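# Move clothes rail from wall hooks onto counter

## Task

Lift the clothes rail free of both wall hooks and set it down lying flat on the counter. Its long axis must be no more than 30° off parallel to the wall, and its centre must sit between the two hooks, 18 to 28 cm away from the wall. Open the gripper so the rail rests on its own, then move the gripper away from it. The rail must not still be in the gripper at the end, and it must stay in place without the robot supporting it.

## Robot and tools

Robot: one xArm6 arm (six revolute joints) carrying a two-finger parallel gripper and a wrist camera. There is one arm only, so every command row describes just this arm.

Frames: results use the scene frame. Its origin is on the table surface straight beneath the arm base; +z is up, and +y lies to the left when facing along +x. The base may be slightly tilted against the table. end_effector_position (metres) and end_effector_quat_wxyz give the pinch point, which sits between the finger pads when closed, roughly 2 cm behind the fingertips; the gripper's fingers extend along its own +z and open along its own y. Closing pushes the fingertips about 10 mm further along +z. The reported hand position gets less accurate at long reach, so check with cameras.

execute_actions takes "actions", a list holding zero or one item, plus optional "pictures" (true or false; images come by default).
- Empty list {"actions": []}: nothing new is commanded; you get the current state.
- Motion: {"rows": [[...], ...], "steps": n}. n is 1 to 15 control steps of 1/30 s each (default 15). Each row holds 7 plain numbers: the six joint targets in column order (waist, shoulder, elbow, forearm roll, wrist pitch, wrist roll) as absolute angles in radians, the same values Joint positions prints, followed by the gripper opening command. Rows are used one per step; if there are fewer rows than steps, the final row is held for the rest. Stated joint ranges: waist -6.283..6.283, shoulder -2.059..2.094, elbow -3.927..0.192, forearm roll -6.283..6.283, wrist pitch -1.693..3.142, wrist roll -6.283..6.283. The true end may be off by up to 0.010 rad either way. A target more than 0.010 rad past an end, and also further out than the joint's last reported angle, makes the whole call refused (nothing is sent). Targets past the real end are clipped there, and the result may then say "joint sent to its limit" (possibly about an earlier, still-running action); no such line does not prove more travel exists.
- Opening: absolute value from -1 (closed) to +1 (fully open, pad gap 0.084 m).
- Wait: {"steps": n} with no rows, n up to 300; it returns when n steps have passed since the previous result, counting your reply time.

Motion limits: each joint target moves at most 3.14 rad/s, with 0.16 s ramp-up, and joints are slowed together so they arrive at once. Per step, the sent target stays within 0.623 rad of the measured angle, and all targets are scaled back if they would carry the pinch point over 70 mm from where it is measured. So large moves need several calls. Between calls the arm keeps heading toward the last row sent until it stalls or nearly stops.

Result lines: the state line (pose and linear/angular velocity in m/s and rad/s); Joint positions and Joint velocities in column order, then the finger pad gap in m and m/s; grip_measured, the measured opening on the command scale; Joint torques per arm joint (whole drive output, with offsets and noise, nonzero even in free air). "joint command not followed" means the clearance check altered or blocked targets (mounting blocks or posts count as part of the arm). HELD marks steps where your row was partly or wholly not sent. MOTOR HOT appears from 65 °C; at 80 °C an OVER-TEMPERATURE FAULT brakes the arm until it cools. A TORQUE FAULT happens when contact torque hits a load limit (waist 44.5, shoulder 44.5, elbow 26.7, forearm roll 26.7, wrist pitch 17.8, wrist roll 17.8 N m, held weight included): the arm backs that joint off slightly, pauses 10 s and drops the rest of the call.

Gripping: to hold something, keep commanding an opening well under grip_measured; the bigger the gap, the firmer the squeeze (about 24 N per pad max for objects up to ~6 cm wide). Fast closing can press harder or even bounce open. Sending exactly grip_measured still presses lightly on parts up to about 6 cm; wider ones may slip. Brief external tugs on a held part or shoves on loose objects can occur, so grip securely.

zoom_image: {"camera": name, "region": [x0, y0, x1, y1]} in pixels of that camera's latest image, origin top-left, at most 504 by 504; cameras cam_head_left, cam_head_right, cam_high, cam_low, cam_wrist (all 896x504). It moves nothing.

read_manual: optional "section" ("licences" only); returns URDF licence texts, no motion.

finished_scene: {"scene": number of the current scene}; ends it irreversibly and grades it, and the goal must still hold. Replying with no tool call ends everything.

Cautions: do not drop, slam or strike the rail, push hard, or knock anything off the table. Release the rail fully, then lift clear before finishing. Prefer smooth, efficient motions and avoid long loaded holds that heat the motors.

Each tool is called after "Emit:" as name(argument=value, ...) on one line, values as JSON.

## Session

Emit:
execute_actions(actions=[])

Scene clock: 0.00 s of 4700.00 s.
end_effector_position=(+0.0682, -0.3741, +0.1546) grip_measured=+1.00 end_effector_quat_wxyz=(+0.630, +0.727, +0.025, -0.273) end_effector_velocity=(-0.000, +0.000, +0.000) end_effector_angular_velocity=(-0.000, -0.000, -0.000)
Joint positions: [-0.511  0.656 -0.591 -1.891  1.56   2.017  0.084]
Joint velocities: [ 0. -0.  0.  0.  0.  0.  0.]
Joint torques (N m, as the arm reports them, + toward a larger angle): no reading
Motor temperatures (°C, as the motors report them): [31 28 35 34 34 34]

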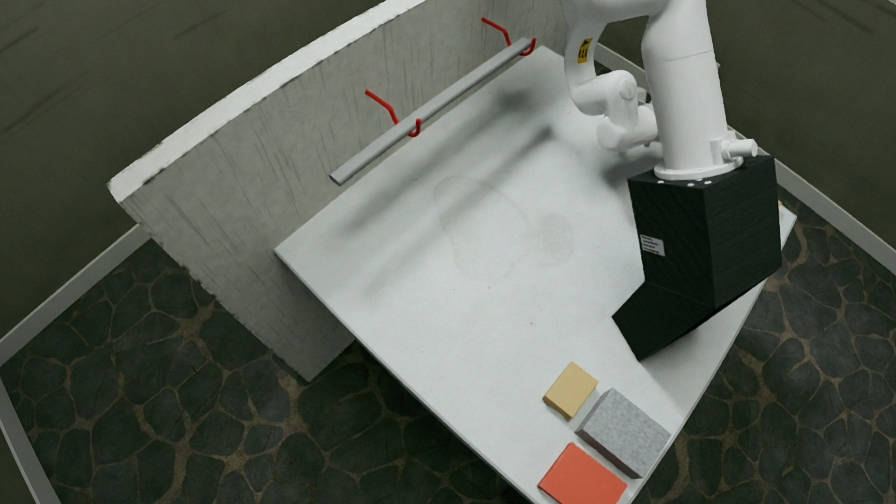

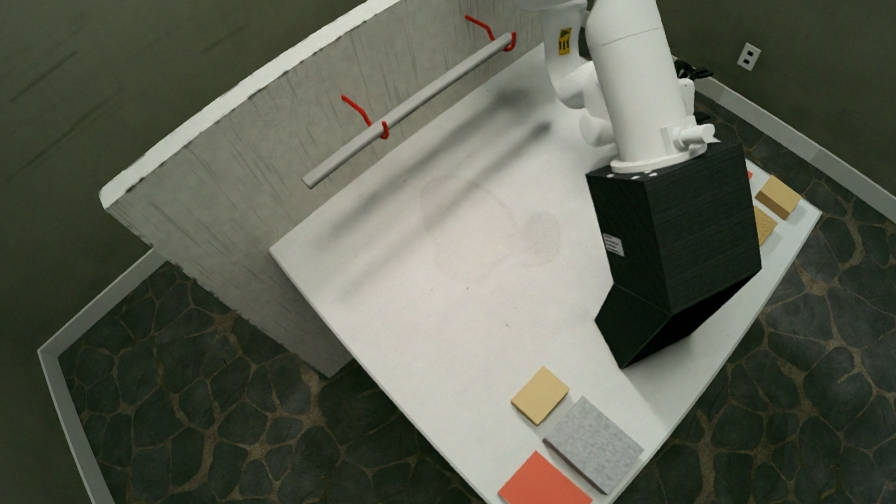

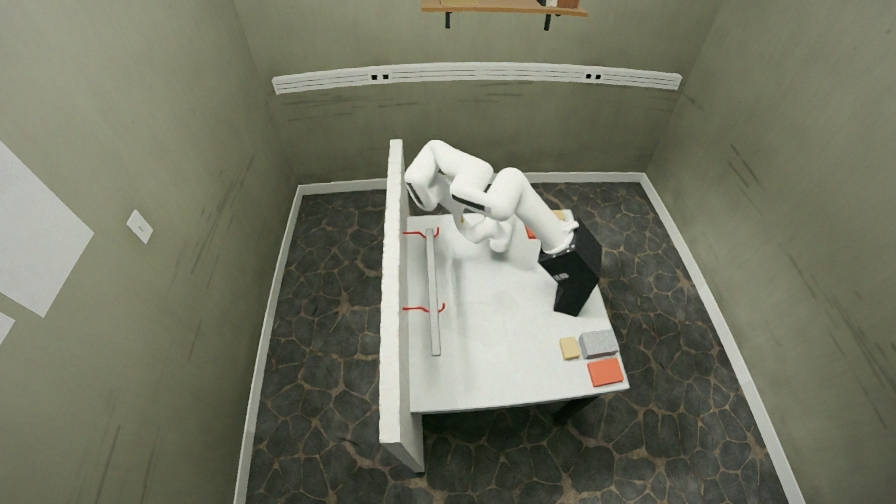

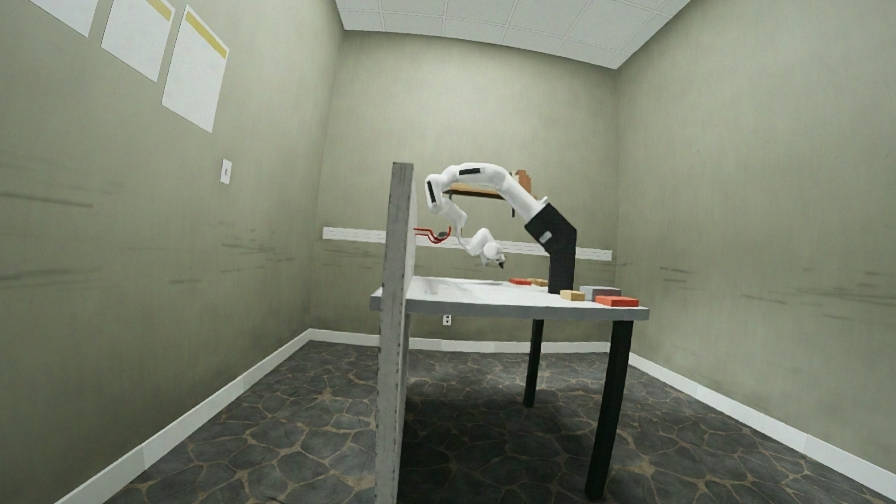

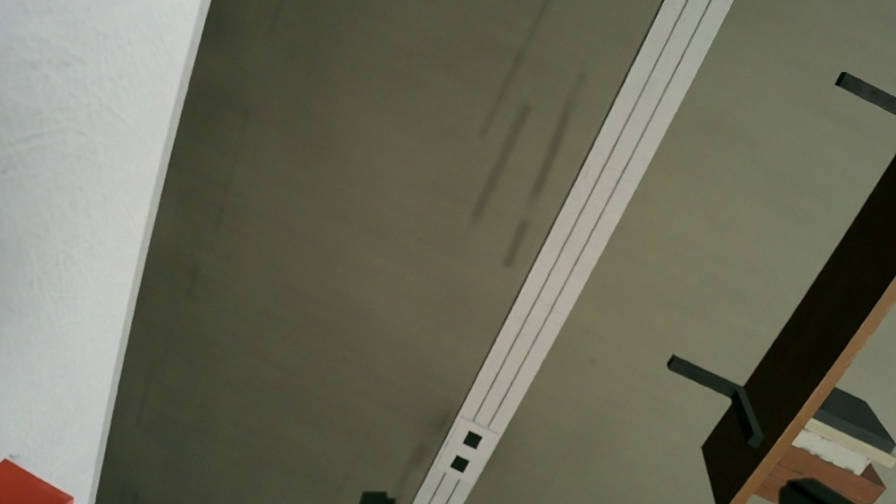

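Emit:
execute_actions(actions=[{"rows":[[-0.511,-0.8,-0.055,-1.891,1.0,2.5,1]],"steps":15}], pictures=false)

Emit:
execute_actions(actions=[{"steps":25}], pictures=false)

Emit:
execute_actions(actions=[{"rows":[[0.578,-0.8,-0.055,-2.209,0.765,3.774,1]],"steps":15}], pictures=false)

Emit:
execute_actions(actions=[{"steps":25}])

Scene clock: 2.60 s of 4700.00 s.
end_effector_position=(+0.1312, -0.3197, +0.2284) grip_measured=+1.00 end_effector_quat_wxyz=(+0.554, +0.754, -0.350, -0.051) end_effector_velocity=(+0.415, -0.181, +0.137) end_effector_angular_velocity=(-0.740, -1.555, +0.122)
Joint positions: [-0.511 -0.242 -0.118 -1.891  1.068  2.441  0.084]
Joint velocities: [-0.001 -1.795  0.195 -0.002 -0.241  0.211  0.   ]
Joint torques (N m, as the arm reports them, + toward a larger angle): [-1.4  -9.61  4.24  0.45  0.96 -0.17]
Motor temperatures (°C, as the motors report them): [31 28 35 34 34 34]
Steps of this call (steps 1 to 63: nothing new was sent; steps 64 to 78: all 15 steps of this action). Readings (joint positions):
64: [-0.511 0.655 -0.591 -1.891 1.559 2.018]
65: [-0.512 0.649 -0.586 -1.891 1.552 2.024]
67: [-0.512 0.589 -0.534 -1.891 1.495 2.073]
71: [-0.511 0.311 -0.319 -1.891 1.278 2.260]
78: the state above

Scene clock: 3.43 s of 4700.00 s.
end_effector_position=(+0.2484, -0.3631, +0.2979) grip_measured=+1.00 end_effector_quat_wxyz=(+0.535, +0.690, -0.453, +0.181) end_effector_velocity=(+0.002, -0.001, +0.001) end_effector_angular_velocity=(-0.003, -0.005, +0.001)
Joint positions: [-0.511 -0.799 -0.055 -1.891  1.     2.5    0.084]
Joint velocities: [-0.    -0.005 -0.001 -0.     0.     0.     0.   ]
Joint torques (N m, as the arm reports them, + toward a larger angle): [ -0.15 -11.59  -7.25   0.2    0.98  -0.14]
Motor temperatures (°C, as the motors report them): [31 28 35 34 34 34]
Steps of this call (steps 1 to 25: the robot went on to your last target). Readings (joint positions):
1: [-0.511 -0.300 -0.113 -1.891 1.061 2.448]
2: [-0.511 -0.356 -0.107 -1.891 1.054 2.453]
4: [-0.511 -0.469 -0.095 -1.891 1.041 2.465]
8: [-0.511 -0.694 -0.069 -1.891 1.013 2.489]
25: the state above

Scene clock: 3.93 s of 4700.00 s.
end_effector_position=(+0.3833, -0.2040, +0.2231) grip_measured=+1.00 end_effector_quat_wxyz=(+0.205, +0.768, -0.525, +0.303) end_effector_velocity=(+0.227, +0.454, -0.059) end_effector_angular_velocity=(+1.282, -1.057, +0.244)
Joint positions: [-0.026 -0.8   -0.055 -2.076  0.863  2.985  0.084]
Joint velocities: [ 1.18  -0.001  0.001 -0.286 -0.211  1.174 -0.   ]
Joint torques (N m, as the arm reports them, + toward a larger angle): [  1.1  -11.47  -6.75   0.15   0.04  -0.08]
Motor temperatures (°C, as the motors report them): [31 28 35 34 34 34]
Steps of this call (steps 1 to 15: all 15 steps of this action). Readings (joint positions):
1: [-0.511 -0.799 -0.055 -1.891 1.000 2.501]
2: [-0.504 -0.799 -0.055 -1.895 0.997 2.509]
4: [-0.448 -0.799 -0.055 -1.924 0.976 2.567]
8: [-0.295 -0.800 -0.055 -1.993 0.925 2.717]
15: the state above

Scene clock: 4.77 s of 4700.00 s.
end_effector_position=(+0.4383, +0.0400, +0.2576) grip_measured=+1.00 end_effector_quat_wxyz=(-0.213, +0.672, -0.676, +0.212) end_effector_velocity=(+0.000, +0.002, +0.001) end_effector_angular_velocity=(+0.007, -0.002, +0.001)
Joint positions: [ 0.577 -0.8   -0.055 -2.209  0.765  3.773  0.084]
Joint velocities: [ 0.006 -0.    -0.001 -0.001 -0.001  0.004  0.   ]
Joint torques (N m, as the arm reports them, + toward a larger angle): [ 1.81 -8.94 -9.45  0.08 -0.43 -0.02]
Motor temperatures (°C, as the motors report them): [31 28 35 34 34 34]
Steps of this call (steps 1 to 25: the robot went on to your last target). Readings (joint positions):
1: [0.013 -0.800 -0.055 -2.086 0.856 3.024]
2: [0.053 -0.800 -0.055 -2.094 0.850 3.065]
4: [0.130 -0.800 -0.055 -2.111 0.837 3.150]
8: [0.279 -0.800 -0.055 -2.144 0.813 3.351]
25: the state above

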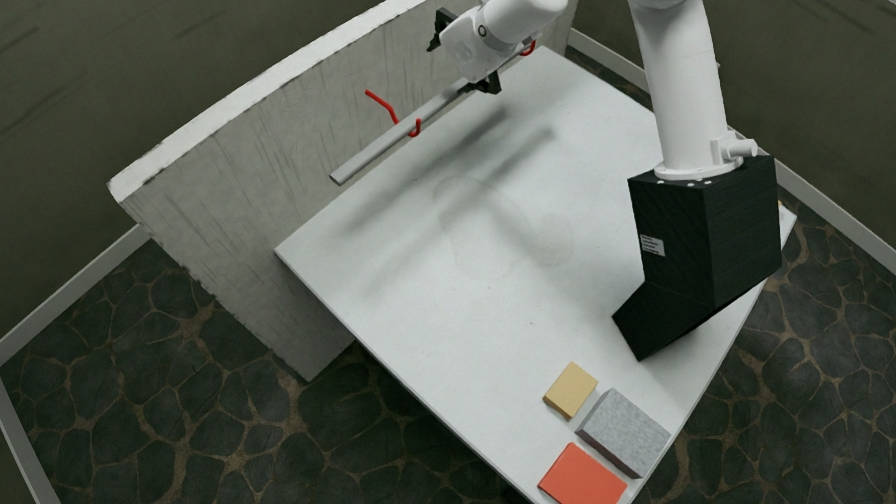

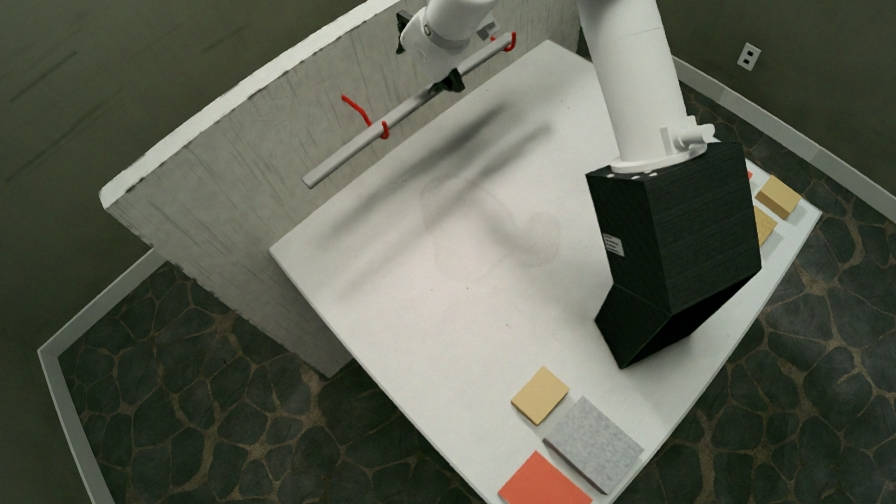

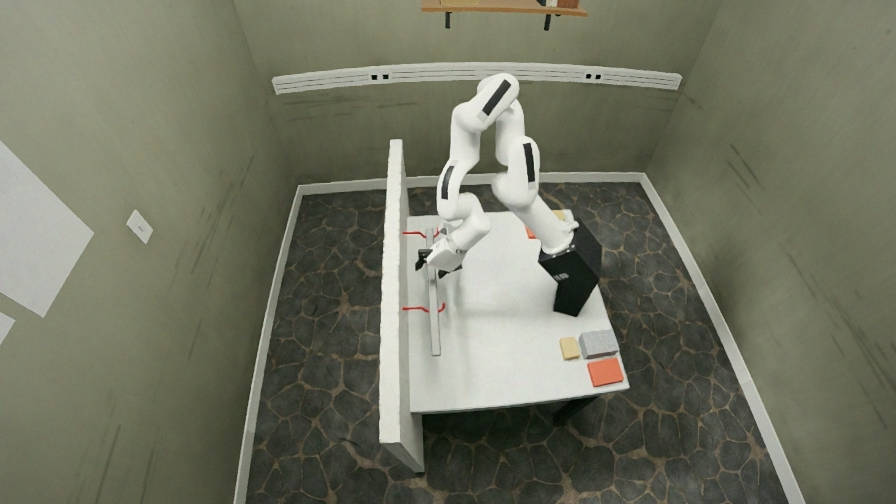

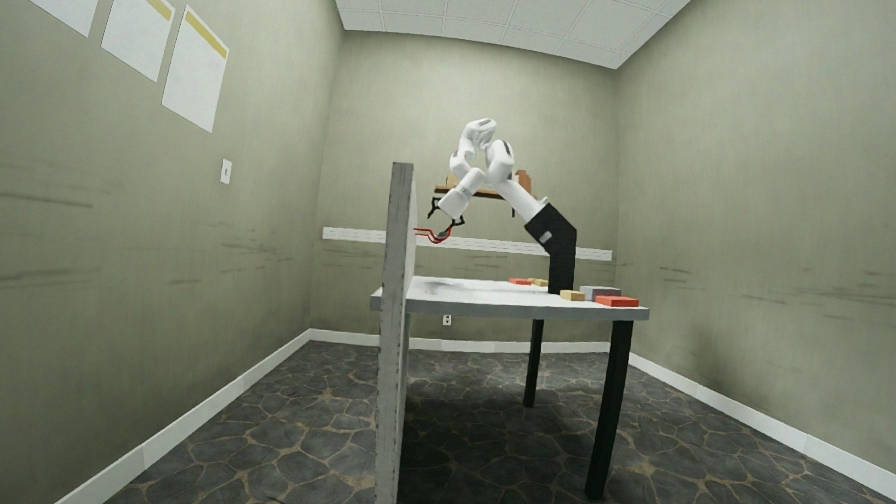

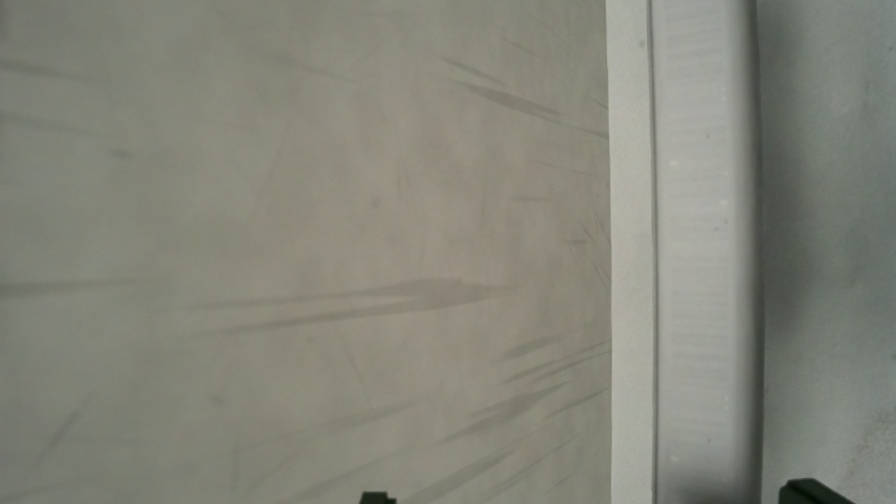

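Emit:
execute_actions(actions=[{"rows":[[0.45,-0.75,-0.19,-1.56,0.48,3.14,1]],"steps":15}], pictures=false)

Emit:
execute_actions(actions=[{"steps":12}])

Emit:
zoom_image(camera="cam_low", region=[400,190,500,270])

Scene clock: 6.73 s of 4700.00 s.
end_effector_position=(+0.4266, +0.0451, +0.2451) grip_measured=+1.00 end_effector_quat_wxyz=(-0.082, +0.705, -0.701, +0.067) end_effector_velocity=(-0.019, +0.008, -0.005) end_effector_angular_velocity=(+0.023, +0.059, +0.036)
Joint positions: [ 0.451 -0.75  -0.189 -1.565  0.482  3.145  0.084]
Joint velocities: [-0.007  0.008  0.021  0.069 -0.036 -0.08   0.   ]
Joint torques (N m, as the arm reports them, + toward a larger angle): [  2.41 -12.47 -10.59  -0.12  -1.11  -0.05]
Motor temperatures (°C, as the motors report them): [31 28 35 34 34 34]
Steps of this call (steps 1 to 30: the robot went on to your last target; steps 31 to 44: nothing new was sent; steps 45 to 59: all 15 steps of this action). Readings (joint positions):
45: [0.578 -0.800 -0.055 -2.208 0.765 3.773]
46: [0.577 -0.799 -0.056 -2.201 0.761 3.765]
48: [0.564 -0.794 -0.069 -2.138 0.732 3.702]
52: [0.499 -0.769 -0.138 -1.812 0.589 3.384]
59: the state above

Scene clock: 7.13 s of 4700.00 s.
end_effector_position=(+0.4265, +0.0455, +0.2452) grip_measured=+1.00 end_effector_quat_wxyz=(-0.082, +0.705, -0.701, +0.065) end_effector_velocity=(+0.001, -0.000, +0.000) end_effector_angular_velocity=(-0.000, +0.000, -0.002)
Joint positions: [ 0.45  -0.75  -0.19  -1.56   0.48   3.14   0.084]
Joint velocities: [-0.001  0.    -0.001  0.002 -0.    -0.001 -0.   ]
Joint torques (N m, as the arm reports them, + toward a larger angle): [  2.38 -12.26 -10.35  -0.07  -1.06  -0.08]
Motor temperatures (°C, as the motors report them): [31 28 35 34 34 34]
Steps of this call (steps 1 to 12: the robot went on to your last target). Readings (joint positions):
1: [0.451 -0.750 -0.189 -1.563 0.481 3.143]
2: [0.451 -0.750 -0.188 -1.562 0.481 3.142]
4: [0.450 -0.750 -0.189 -1.562 0.480 3.141]
8: [0.450 -0.750 -0.190 -1.561 0.480 3.140]
12: the state above

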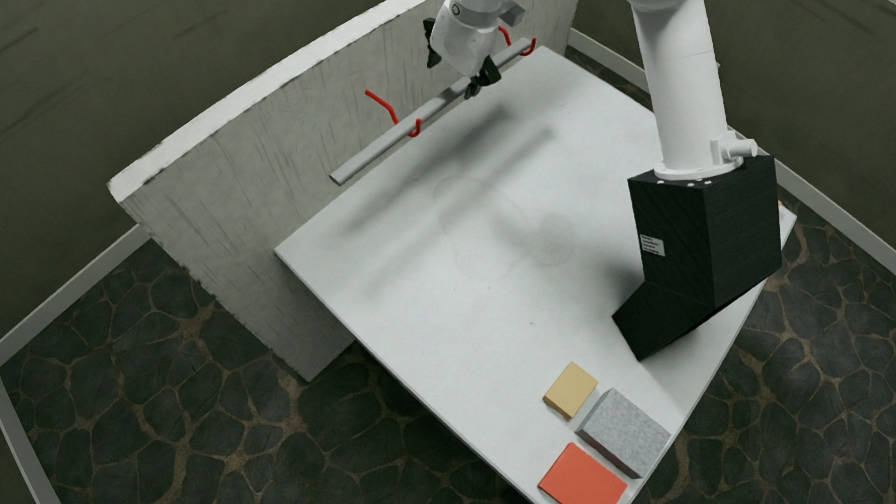

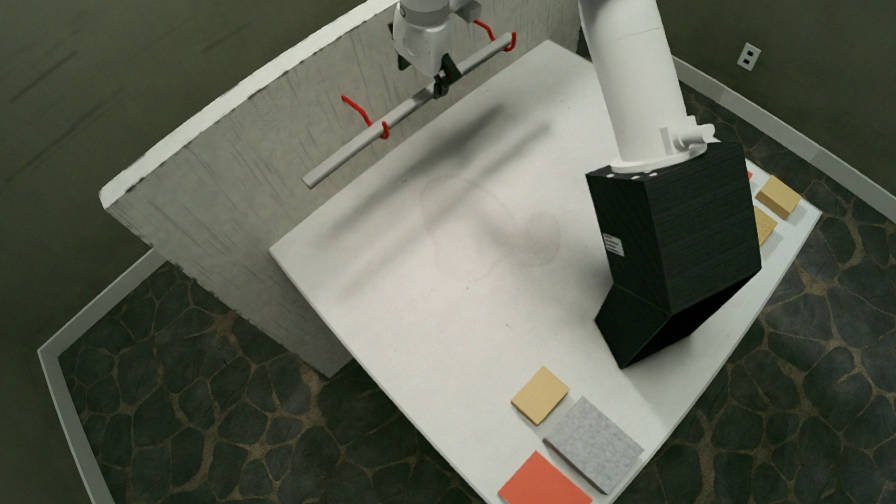

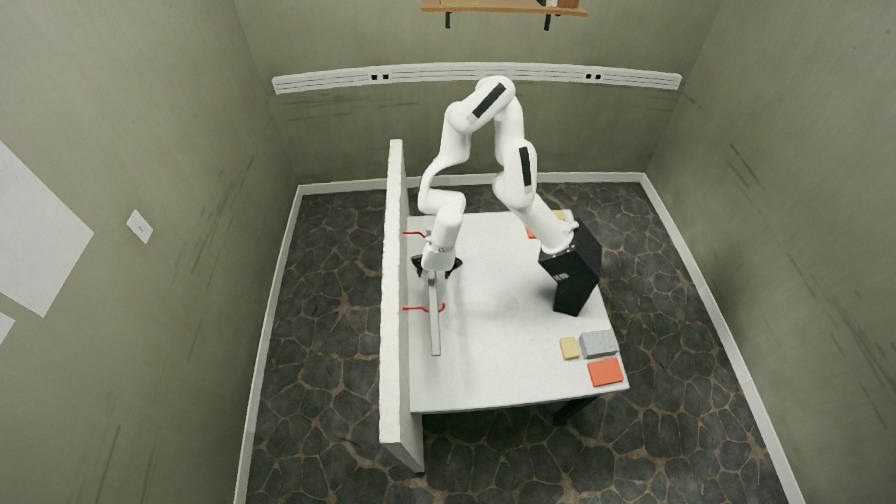

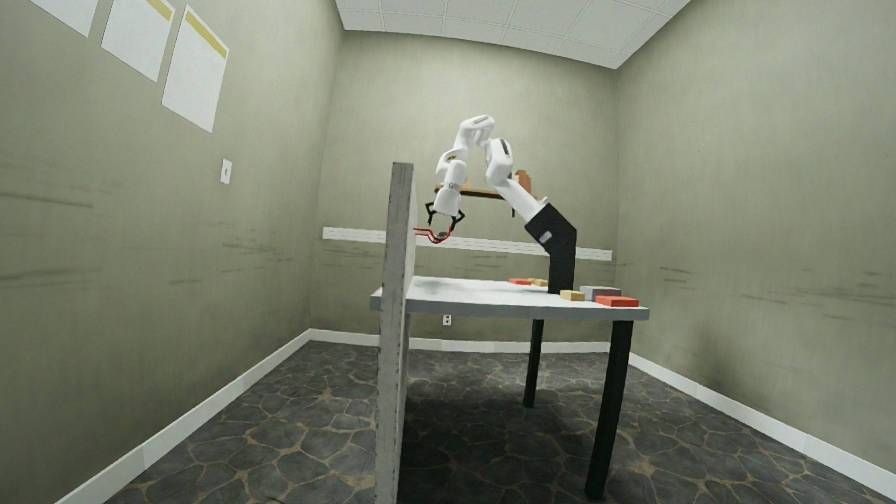

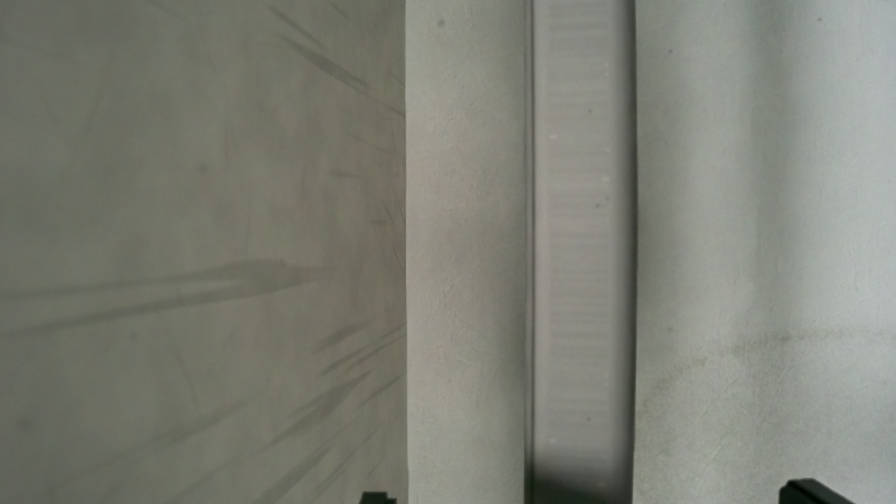

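Region (400, 190, 500, 270) of cam_low's 896x504 image, scaled by 5.040, with more detail than that image has; it fills the top 403 rows of this view, and the rest is white.

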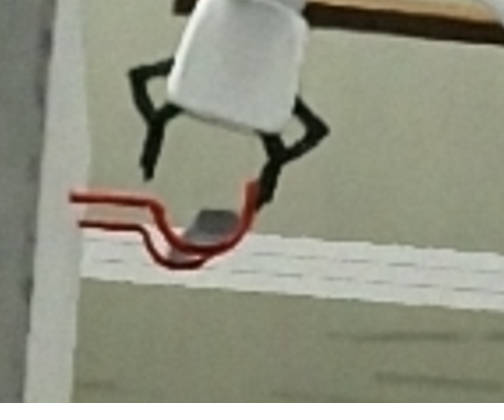

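Emit:
execute_actions(actions=[{"rows":[[0.418,-0.671,-0.228,-1.645,0.476,3.223,1],[0.418,-0.671,-0.228,-1.645,0.476,3.223,1],[0.418,-0.671,-0.228,-1.645,0.476,3.223,1],[0.418,-0.671,-0.228,-1.645,0.476,3.223,1],[0.38,-0.54,-0.284,-1.83,0.468,3.385,1],[0.38,-0.54,-0.284,-1.83,0.468,3.385,1],[0.38,-0.54,-0.284,-1.83,0.468,3.385,1],[0.344,-0.405,-0.341,-2.014,0.467,3.545,1]],"steps":15}], pictures=false)

Emit:
execute_actions(actions=[{"steps":10}])

Emit:
zoom_image(camera="cam_low", region=[400,190,500,270])

Scene clock: 9.27 s of 4700.00 s.
end_effector_position=(+0.4225, +0.0398, +0.1791) grip_measured=+1.00 end_effector_quat_wxyz=(-0.068, +0.715, -0.692, +0.072) end_effector_velocity=(-0.001, +0.002, -0.031) end_effector_angular_velocity=(+0.022, -0.014, +0.009)
Joint positions: [ 0.346 -0.411 -0.336 -2.001  0.467  3.533  0.084]
Joint velocities: [-0.041  0.153 -0.073 -0.246 -0.008  0.226  0.   ]
Joint torques (N m, as the arm reports them, + toward a larger angle): [  4.27 -22.9   -6.09   0.94  -1.07  -0.57]
Motor temperatures (°C, as the motors report them): [31 28 35 34 34 34]
Steps of this call (steps 1 to 15: the robot went on to your last target; steps 16 to 49: nothing new was sent; steps 50 to 64: all 15 steps of this action). Readings (joint positions):
50: [0.450 -0.750 -0.190 -1.561 0.480 3.141]
51: [0.447 -0.744 -0.193 -1.568 0.479 3.149]
53: [0.432 -0.706 -0.212 -1.608 0.478 3.187]
57: [0.403 -0.621 -0.250 -1.717 0.473 3.287]
64: the state above

Scene clock: 9.60 s of 4700.00 s.
end_effector_position=(+0.4241, +0.0400, +0.1782) grip_measured=+1.00 end_effector_quat_wxyz=(-0.070, +0.714, -0.692, +0.073) end_effector_velocity=(-0.001, -0.000, -0.001) end_effector_angular_velocity=(-0.001, +0.002, +0.002)
Joint positions: [ 0.344 -0.406 -0.341 -2.014  0.467  3.545  0.084]
Joint velocities: [-0.001  0.005 -0.001 -0.003  0.     0.001 -0.   ]
Joint torques (N m, as the arm reports them, + toward a larger angle): [  3.79 -16.82  -5.15   0.39  -1.05  -0.1 ]
Motor temperatures (°C, as the motors report them): [31 28 35 34 34 34]
Steps of this call (steps 1 to 10: the robot went on to your last target). Readings (joint positions):
1: [0.345 -0.408 -0.338 -2.007 0.467 3.538]
2: [0.345 -0.407 -0.339 -2.010 0.467 3.541]
4: [0.344 -0.407 -0.341 -2.012 0.467 3.544]
8: [0.344 -0.406 -0.341 -2.013 0.467 3.545]
10: the state above

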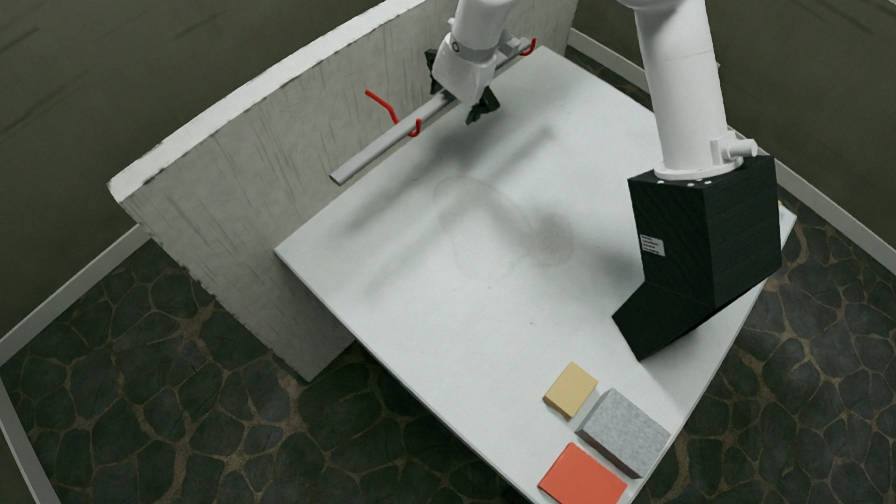

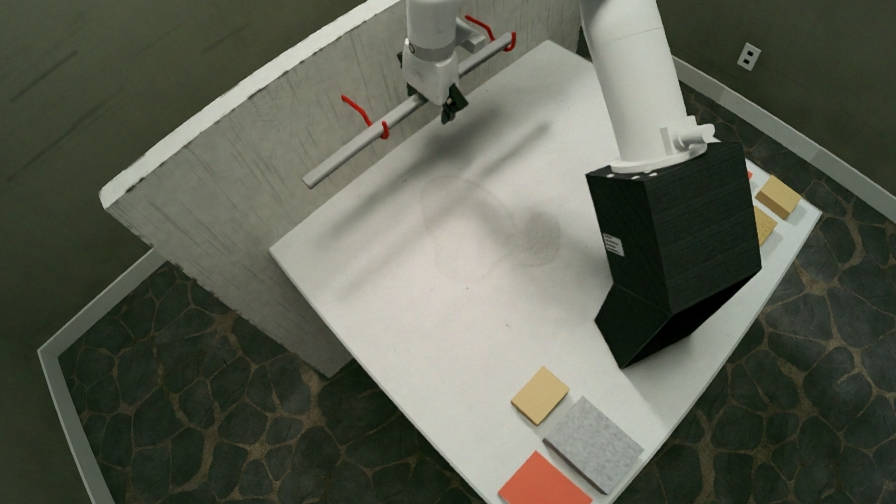

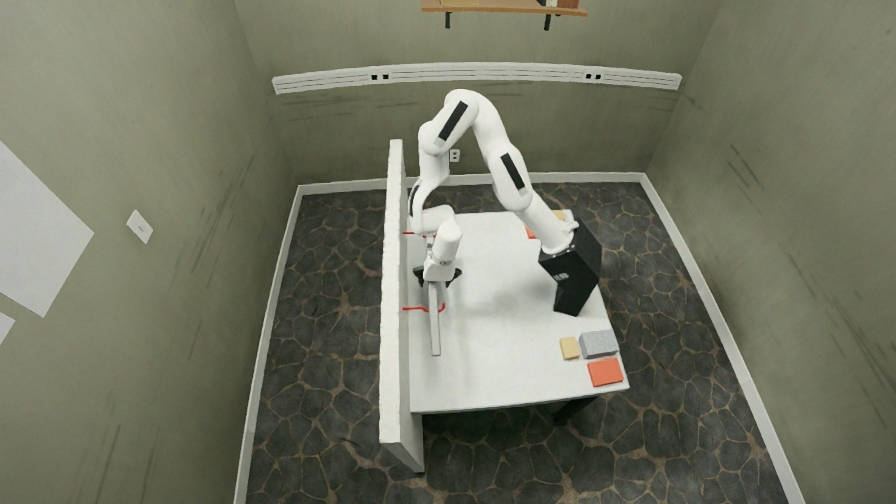

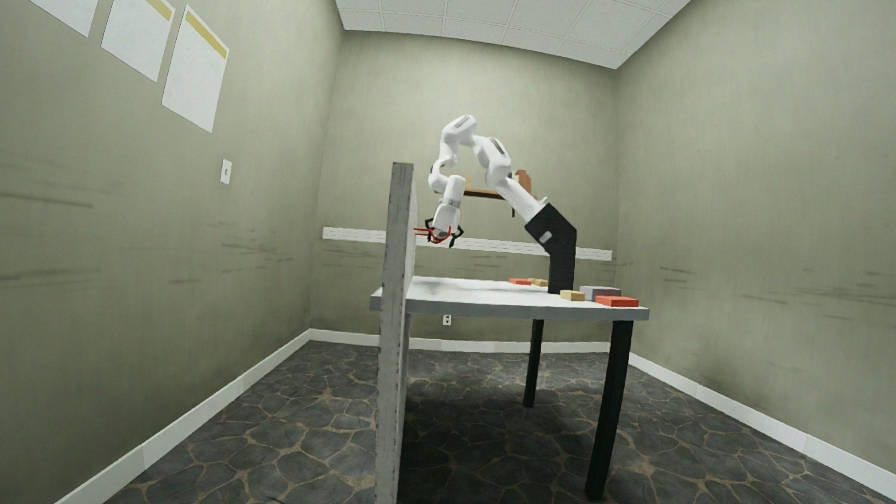

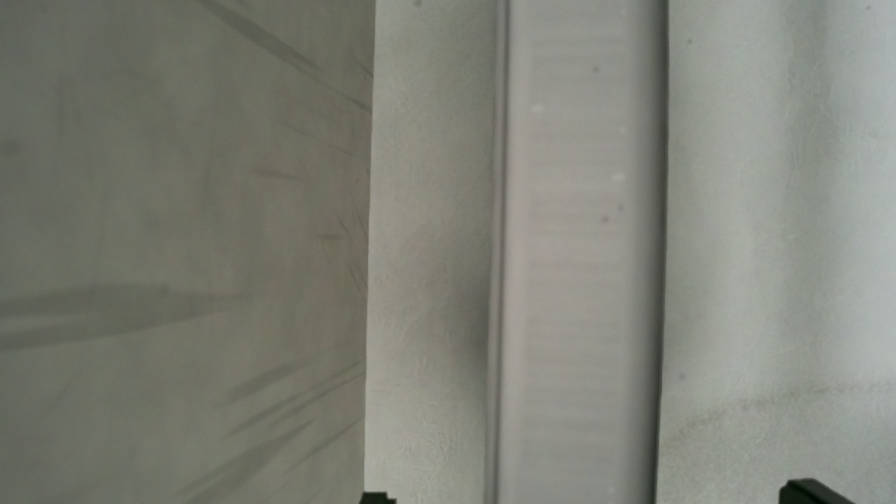

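Region (400, 190, 500, 270) of cam_low's 896x504 image, scaled by 5.040, with more detail than that image has; it fills the top 403 rows of this view, and the rest is white.

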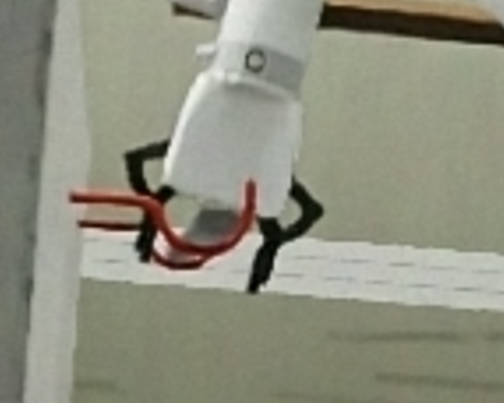

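Emit:
execute_actions(actions=[{"rows":[[0.355,-0.444,-0.325,-1.959,0.468,3.498,1],[0.355,-0.444,-0.325,-1.959,0.468,3.498,1],[0.355,-0.444,-0.325,-1.959,0.468,3.498,1],[0.355,-0.444,-0.325,-1.959,0.468,3.498,1],[0.355,-0.444,-0.325,-1.959,0.468,3.498,1],[0.355,-0.444,-0.325,-1.959,0.468,3.498,0.5],[0.355,-0.444,-0.325,-1.959,0.468,3.498,0.3],[0.355,-0.444,-0.325,-1.959,0.468,3.498,0.1],[0.355,-0.444,-0.325,-1.959,0.468,3.498,-0.1],[0.355,-0.444,-0.325,-1.959,0.468,3.498,-0.3],[0.355,-0.444,-0.325,-1.959,0.468,3.498,-0.5],[0.355,-0.444,-0.325,-1.959,0.468,3.498,-0.7],[0.355,-0.444,-0.325,-1.959,0.468,3.498,-1]],"steps":15}], pictures=false)

Emit:
execute_actions(actions=[{"steps":12}], pictures=false)

Emit:
execute_actions(actions=[{"rows":[[0.362,-0.47,-0.314,-1.923,0.469,3.467,-1],[0.37,-0.495,-0.303,-1.888,0.47,3.436,-1],[0.377,-0.52,-0.292,-1.853,0.471,3.405,-1],[0.384,-0.545,-0.281,-1.818,0.472,3.375,-1],[0.391,-0.57,-0.271,-1.784,0.473,3.345,-1],[0.398,-0.595,-0.26,-1.749,0.474,3.314,-1],[0.405,-0.62,-0.249,-1.714,0.475,3.284,-1],[0.411,-0.645,-0.239,-1.68,0.475,3.253,-1],[0.418,-0.671,-0.228,-1.645,0.476,3.223,-1],[0.429,-0.697,-0.215,-1.617,0.477,3.195,-1],[0.44,-0.724,-0.203,-1.588,0.479,3.168,-1],[0.45,-0.75,-0.19,-1.56,0.48,3.14,-1],[0.46,-0.775,-0.178,-1.53,0.481,3.112,-1]],"steps":15}], pictures=false)

Emit:
execute_actions(actions=[{"steps":10}])

Emit:
zoom_image(camera="cam_low", region=[400,190,500,270])

Scene clock: 12.40 s of 4700.00 s.
end_effector_position=(+0.4282, +0.0397, +0.1868) grip_measured=-0.38 end_effector_quat_wxyz=(-0.071, +0.712, -0.695, +0.076) end_effector_velocity=(-0.011, +0.000, -0.002) end_effector_angular_velocity=(+0.000, +0.018, +0.002)
Joint positions: [ 0.355 -0.445 -0.328 -1.959  0.468  3.498  0.028]
Joint velocities: [-0.001  0.001  0.017  0.003 -0.001  0.003 -0.   ]
Joint torques (N m, as the arm reports them, + toward a larger angle): [  3.45 -13.63  -1.71   0.22  -1.29  -0.3 ]
Motor temperatures (°C, as the motors report them): [31 28 35 34 34 34]
Steps of this call (steps 1 to 30: the robot went on to your last target; steps 31 to 69: nothing new was sent; steps 70 to 84: all 15 steps of this action). Readings (joint positions):
70: [0.344 -0.405 -0.341 -2.013 0.467 3.544]
71: [0.345 -0.409 -0.339 -2.006 0.467 3.538]
73: [0.351 -0.429 -0.330 -1.979 0.468 3.515]
77: [0.355 -0.443 -0.326 -1.961 0.468 3.500]
84: the state above

Scene clock: 12.80 s of 4700.00 s.
end_effector_position=(+0.4274, +0.0398, +0.1866) grip_measured=-0.38 end_effector_quat_wxyz=(-0.070, +0.712, -0.695, +0.076) end_effector_velocity=(-0.001, +0.000, -0.000) end_effector_angular_velocity=(-0.000, +0.002, +0.001)
Joint positions: [ 0.355 -0.445 -0.327 -1.959  0.468  3.498  0.028]
Joint velocities: [-0.     0.     0.002  0.    -0.    -0.001 -0.   ]
Joint torques (N m, as the arm reports them, + toward a larger angle): [  3.25 -10.99   3.41   0.29  -1.7   -0.55]
Motor temperatures (°C, as the motors report them): [31 28 35 34 34 34]
Steps of this call (steps 1 to 12: the robot went on to your last target). Readings (joint positions):
1: [0.355 -0.445 -0.328 -1.959 0.468 3.498]
2: [0.355 -0.445 -0.328 -1.959 0.468 3.498]
4: [0.355 -0.445 -0.328 -1.959 0.468 3.498]
8: [0.355 -0.445 -0.327 -1.959 0.468 3.498]
12: the state above

Scene clock: 13.30 s of 4700.00 s.
end_effector_position=(+0.4268, +0.0449, +0.2423) grip_measured=-0.38 end_effector_quat_wxyz=(-0.080, +0.705, -0.702, +0.066) end_effector_velocity=(-0.017, +0.034, +0.119) end_effector_angular_velocity=(+0.170, -0.043, +0.039)
Joint positions: [ 0.444 -0.734 -0.197 -1.579  0.479  3.158  0.028]
Joint velocities: [ 0.25  -0.653  0.302  0.728  0.025 -0.681  0.   ]
Joint torques (N m, as the arm reports them, + toward a larger angle): [  1.65  -6.95 -11.17  -0.62  -1.22   0.42]
Motor temperatures (°C, as the motors report them): [31 28 35 34 35 34]
Steps of this call (steps 1 to 15: all 15 steps of this action). Readings (joint positions):
1: [0.355 -0.445 -0.327 -1.959 0.468 3.497]
2: [0.356 -0.449 -0.324 -1.952 0.469 3.492]
4: [0.363 -0.471 -0.309 -1.918 0.469 3.462]
8: [0.387 -0.556 -0.271 -1.801 0.472 3.360]
15: the state above

Scene clock: 13.63 s of 4700.00 s.
end_effector_position=(+0.4252, +0.0469, +0.2493) grip_measured=-0.38 end_effector_quat_wxyz=(-0.084, +0.706, -0.701, +0.063) end_effector_velocity=(+0.001, -0.001, +0.001) end_effector_angular_velocity=(-0.001, -0.002, -0.002)
Joint positions: [ 0.46  -0.774 -0.178 -1.531  0.481  3.112  0.028]
Joint velocities: [ 0.    -0.004 -0.     0.004  0.002 -0.004  0.   ]
Joint torques (N m, as the arm reports them, + toward a larger angle): [  2.68 -12.81 -11.32   0.18  -1.41  -0.09]
Motor temperatures (°C, as the motors report them): [31 28 35 34 35 34]
Steps of this call (steps 1 to 10: the robot went on to your last target). Readings (joint positions):
1: [0.451 -0.752 -0.189 -1.558 0.480 3.139]
2: [0.456 -0.763 -0.184 -1.546 0.480 3.127]
4: [0.459 -0.771 -0.179 -1.535 0.481 3.117]
8: [0.460 -0.774 -0.178 -1.531 0.481 3.113]
10: the state above

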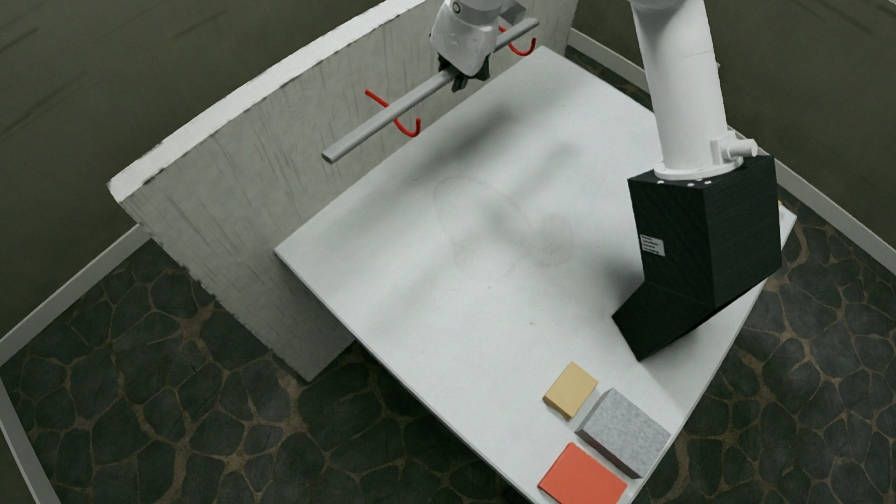

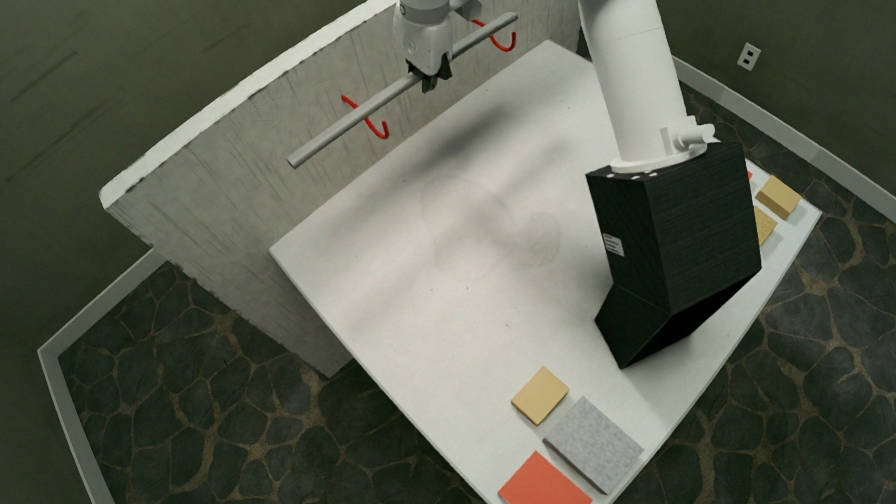

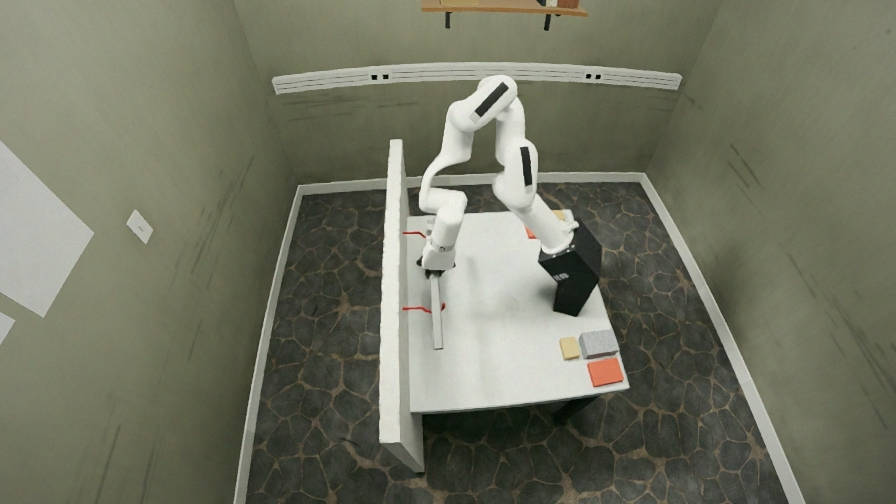

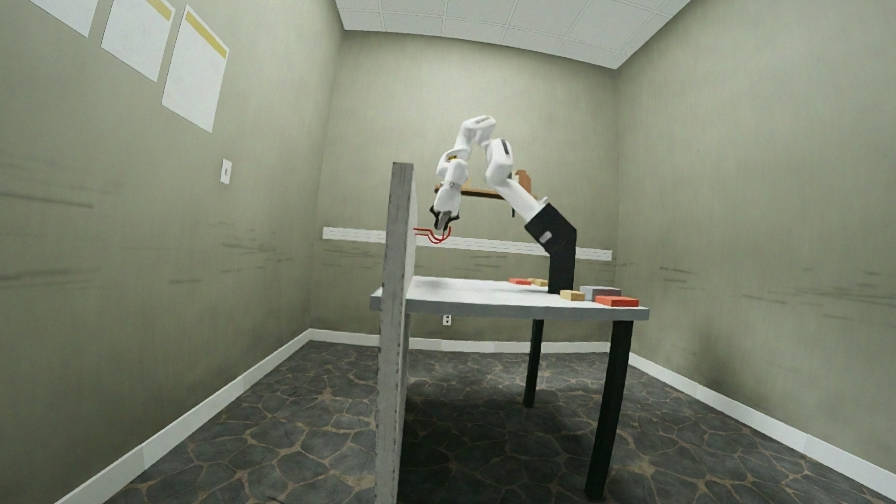

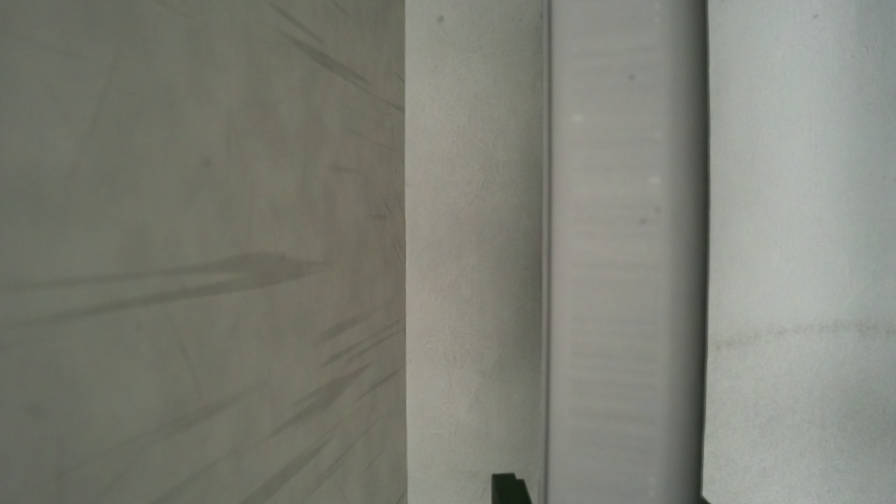

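Region (400, 190, 500, 270) of cam_low's 896x504 image, scaled by 5.040, with more detail than that image has; it fills the top 403 rows of this view, and the rest is white.

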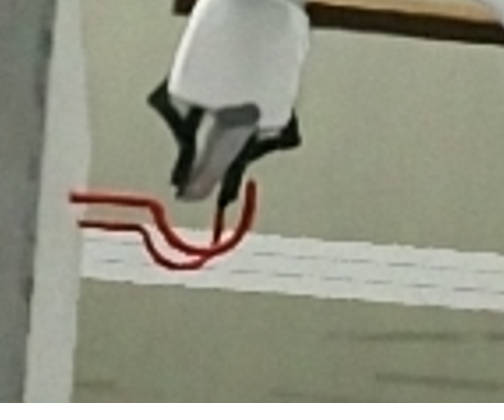

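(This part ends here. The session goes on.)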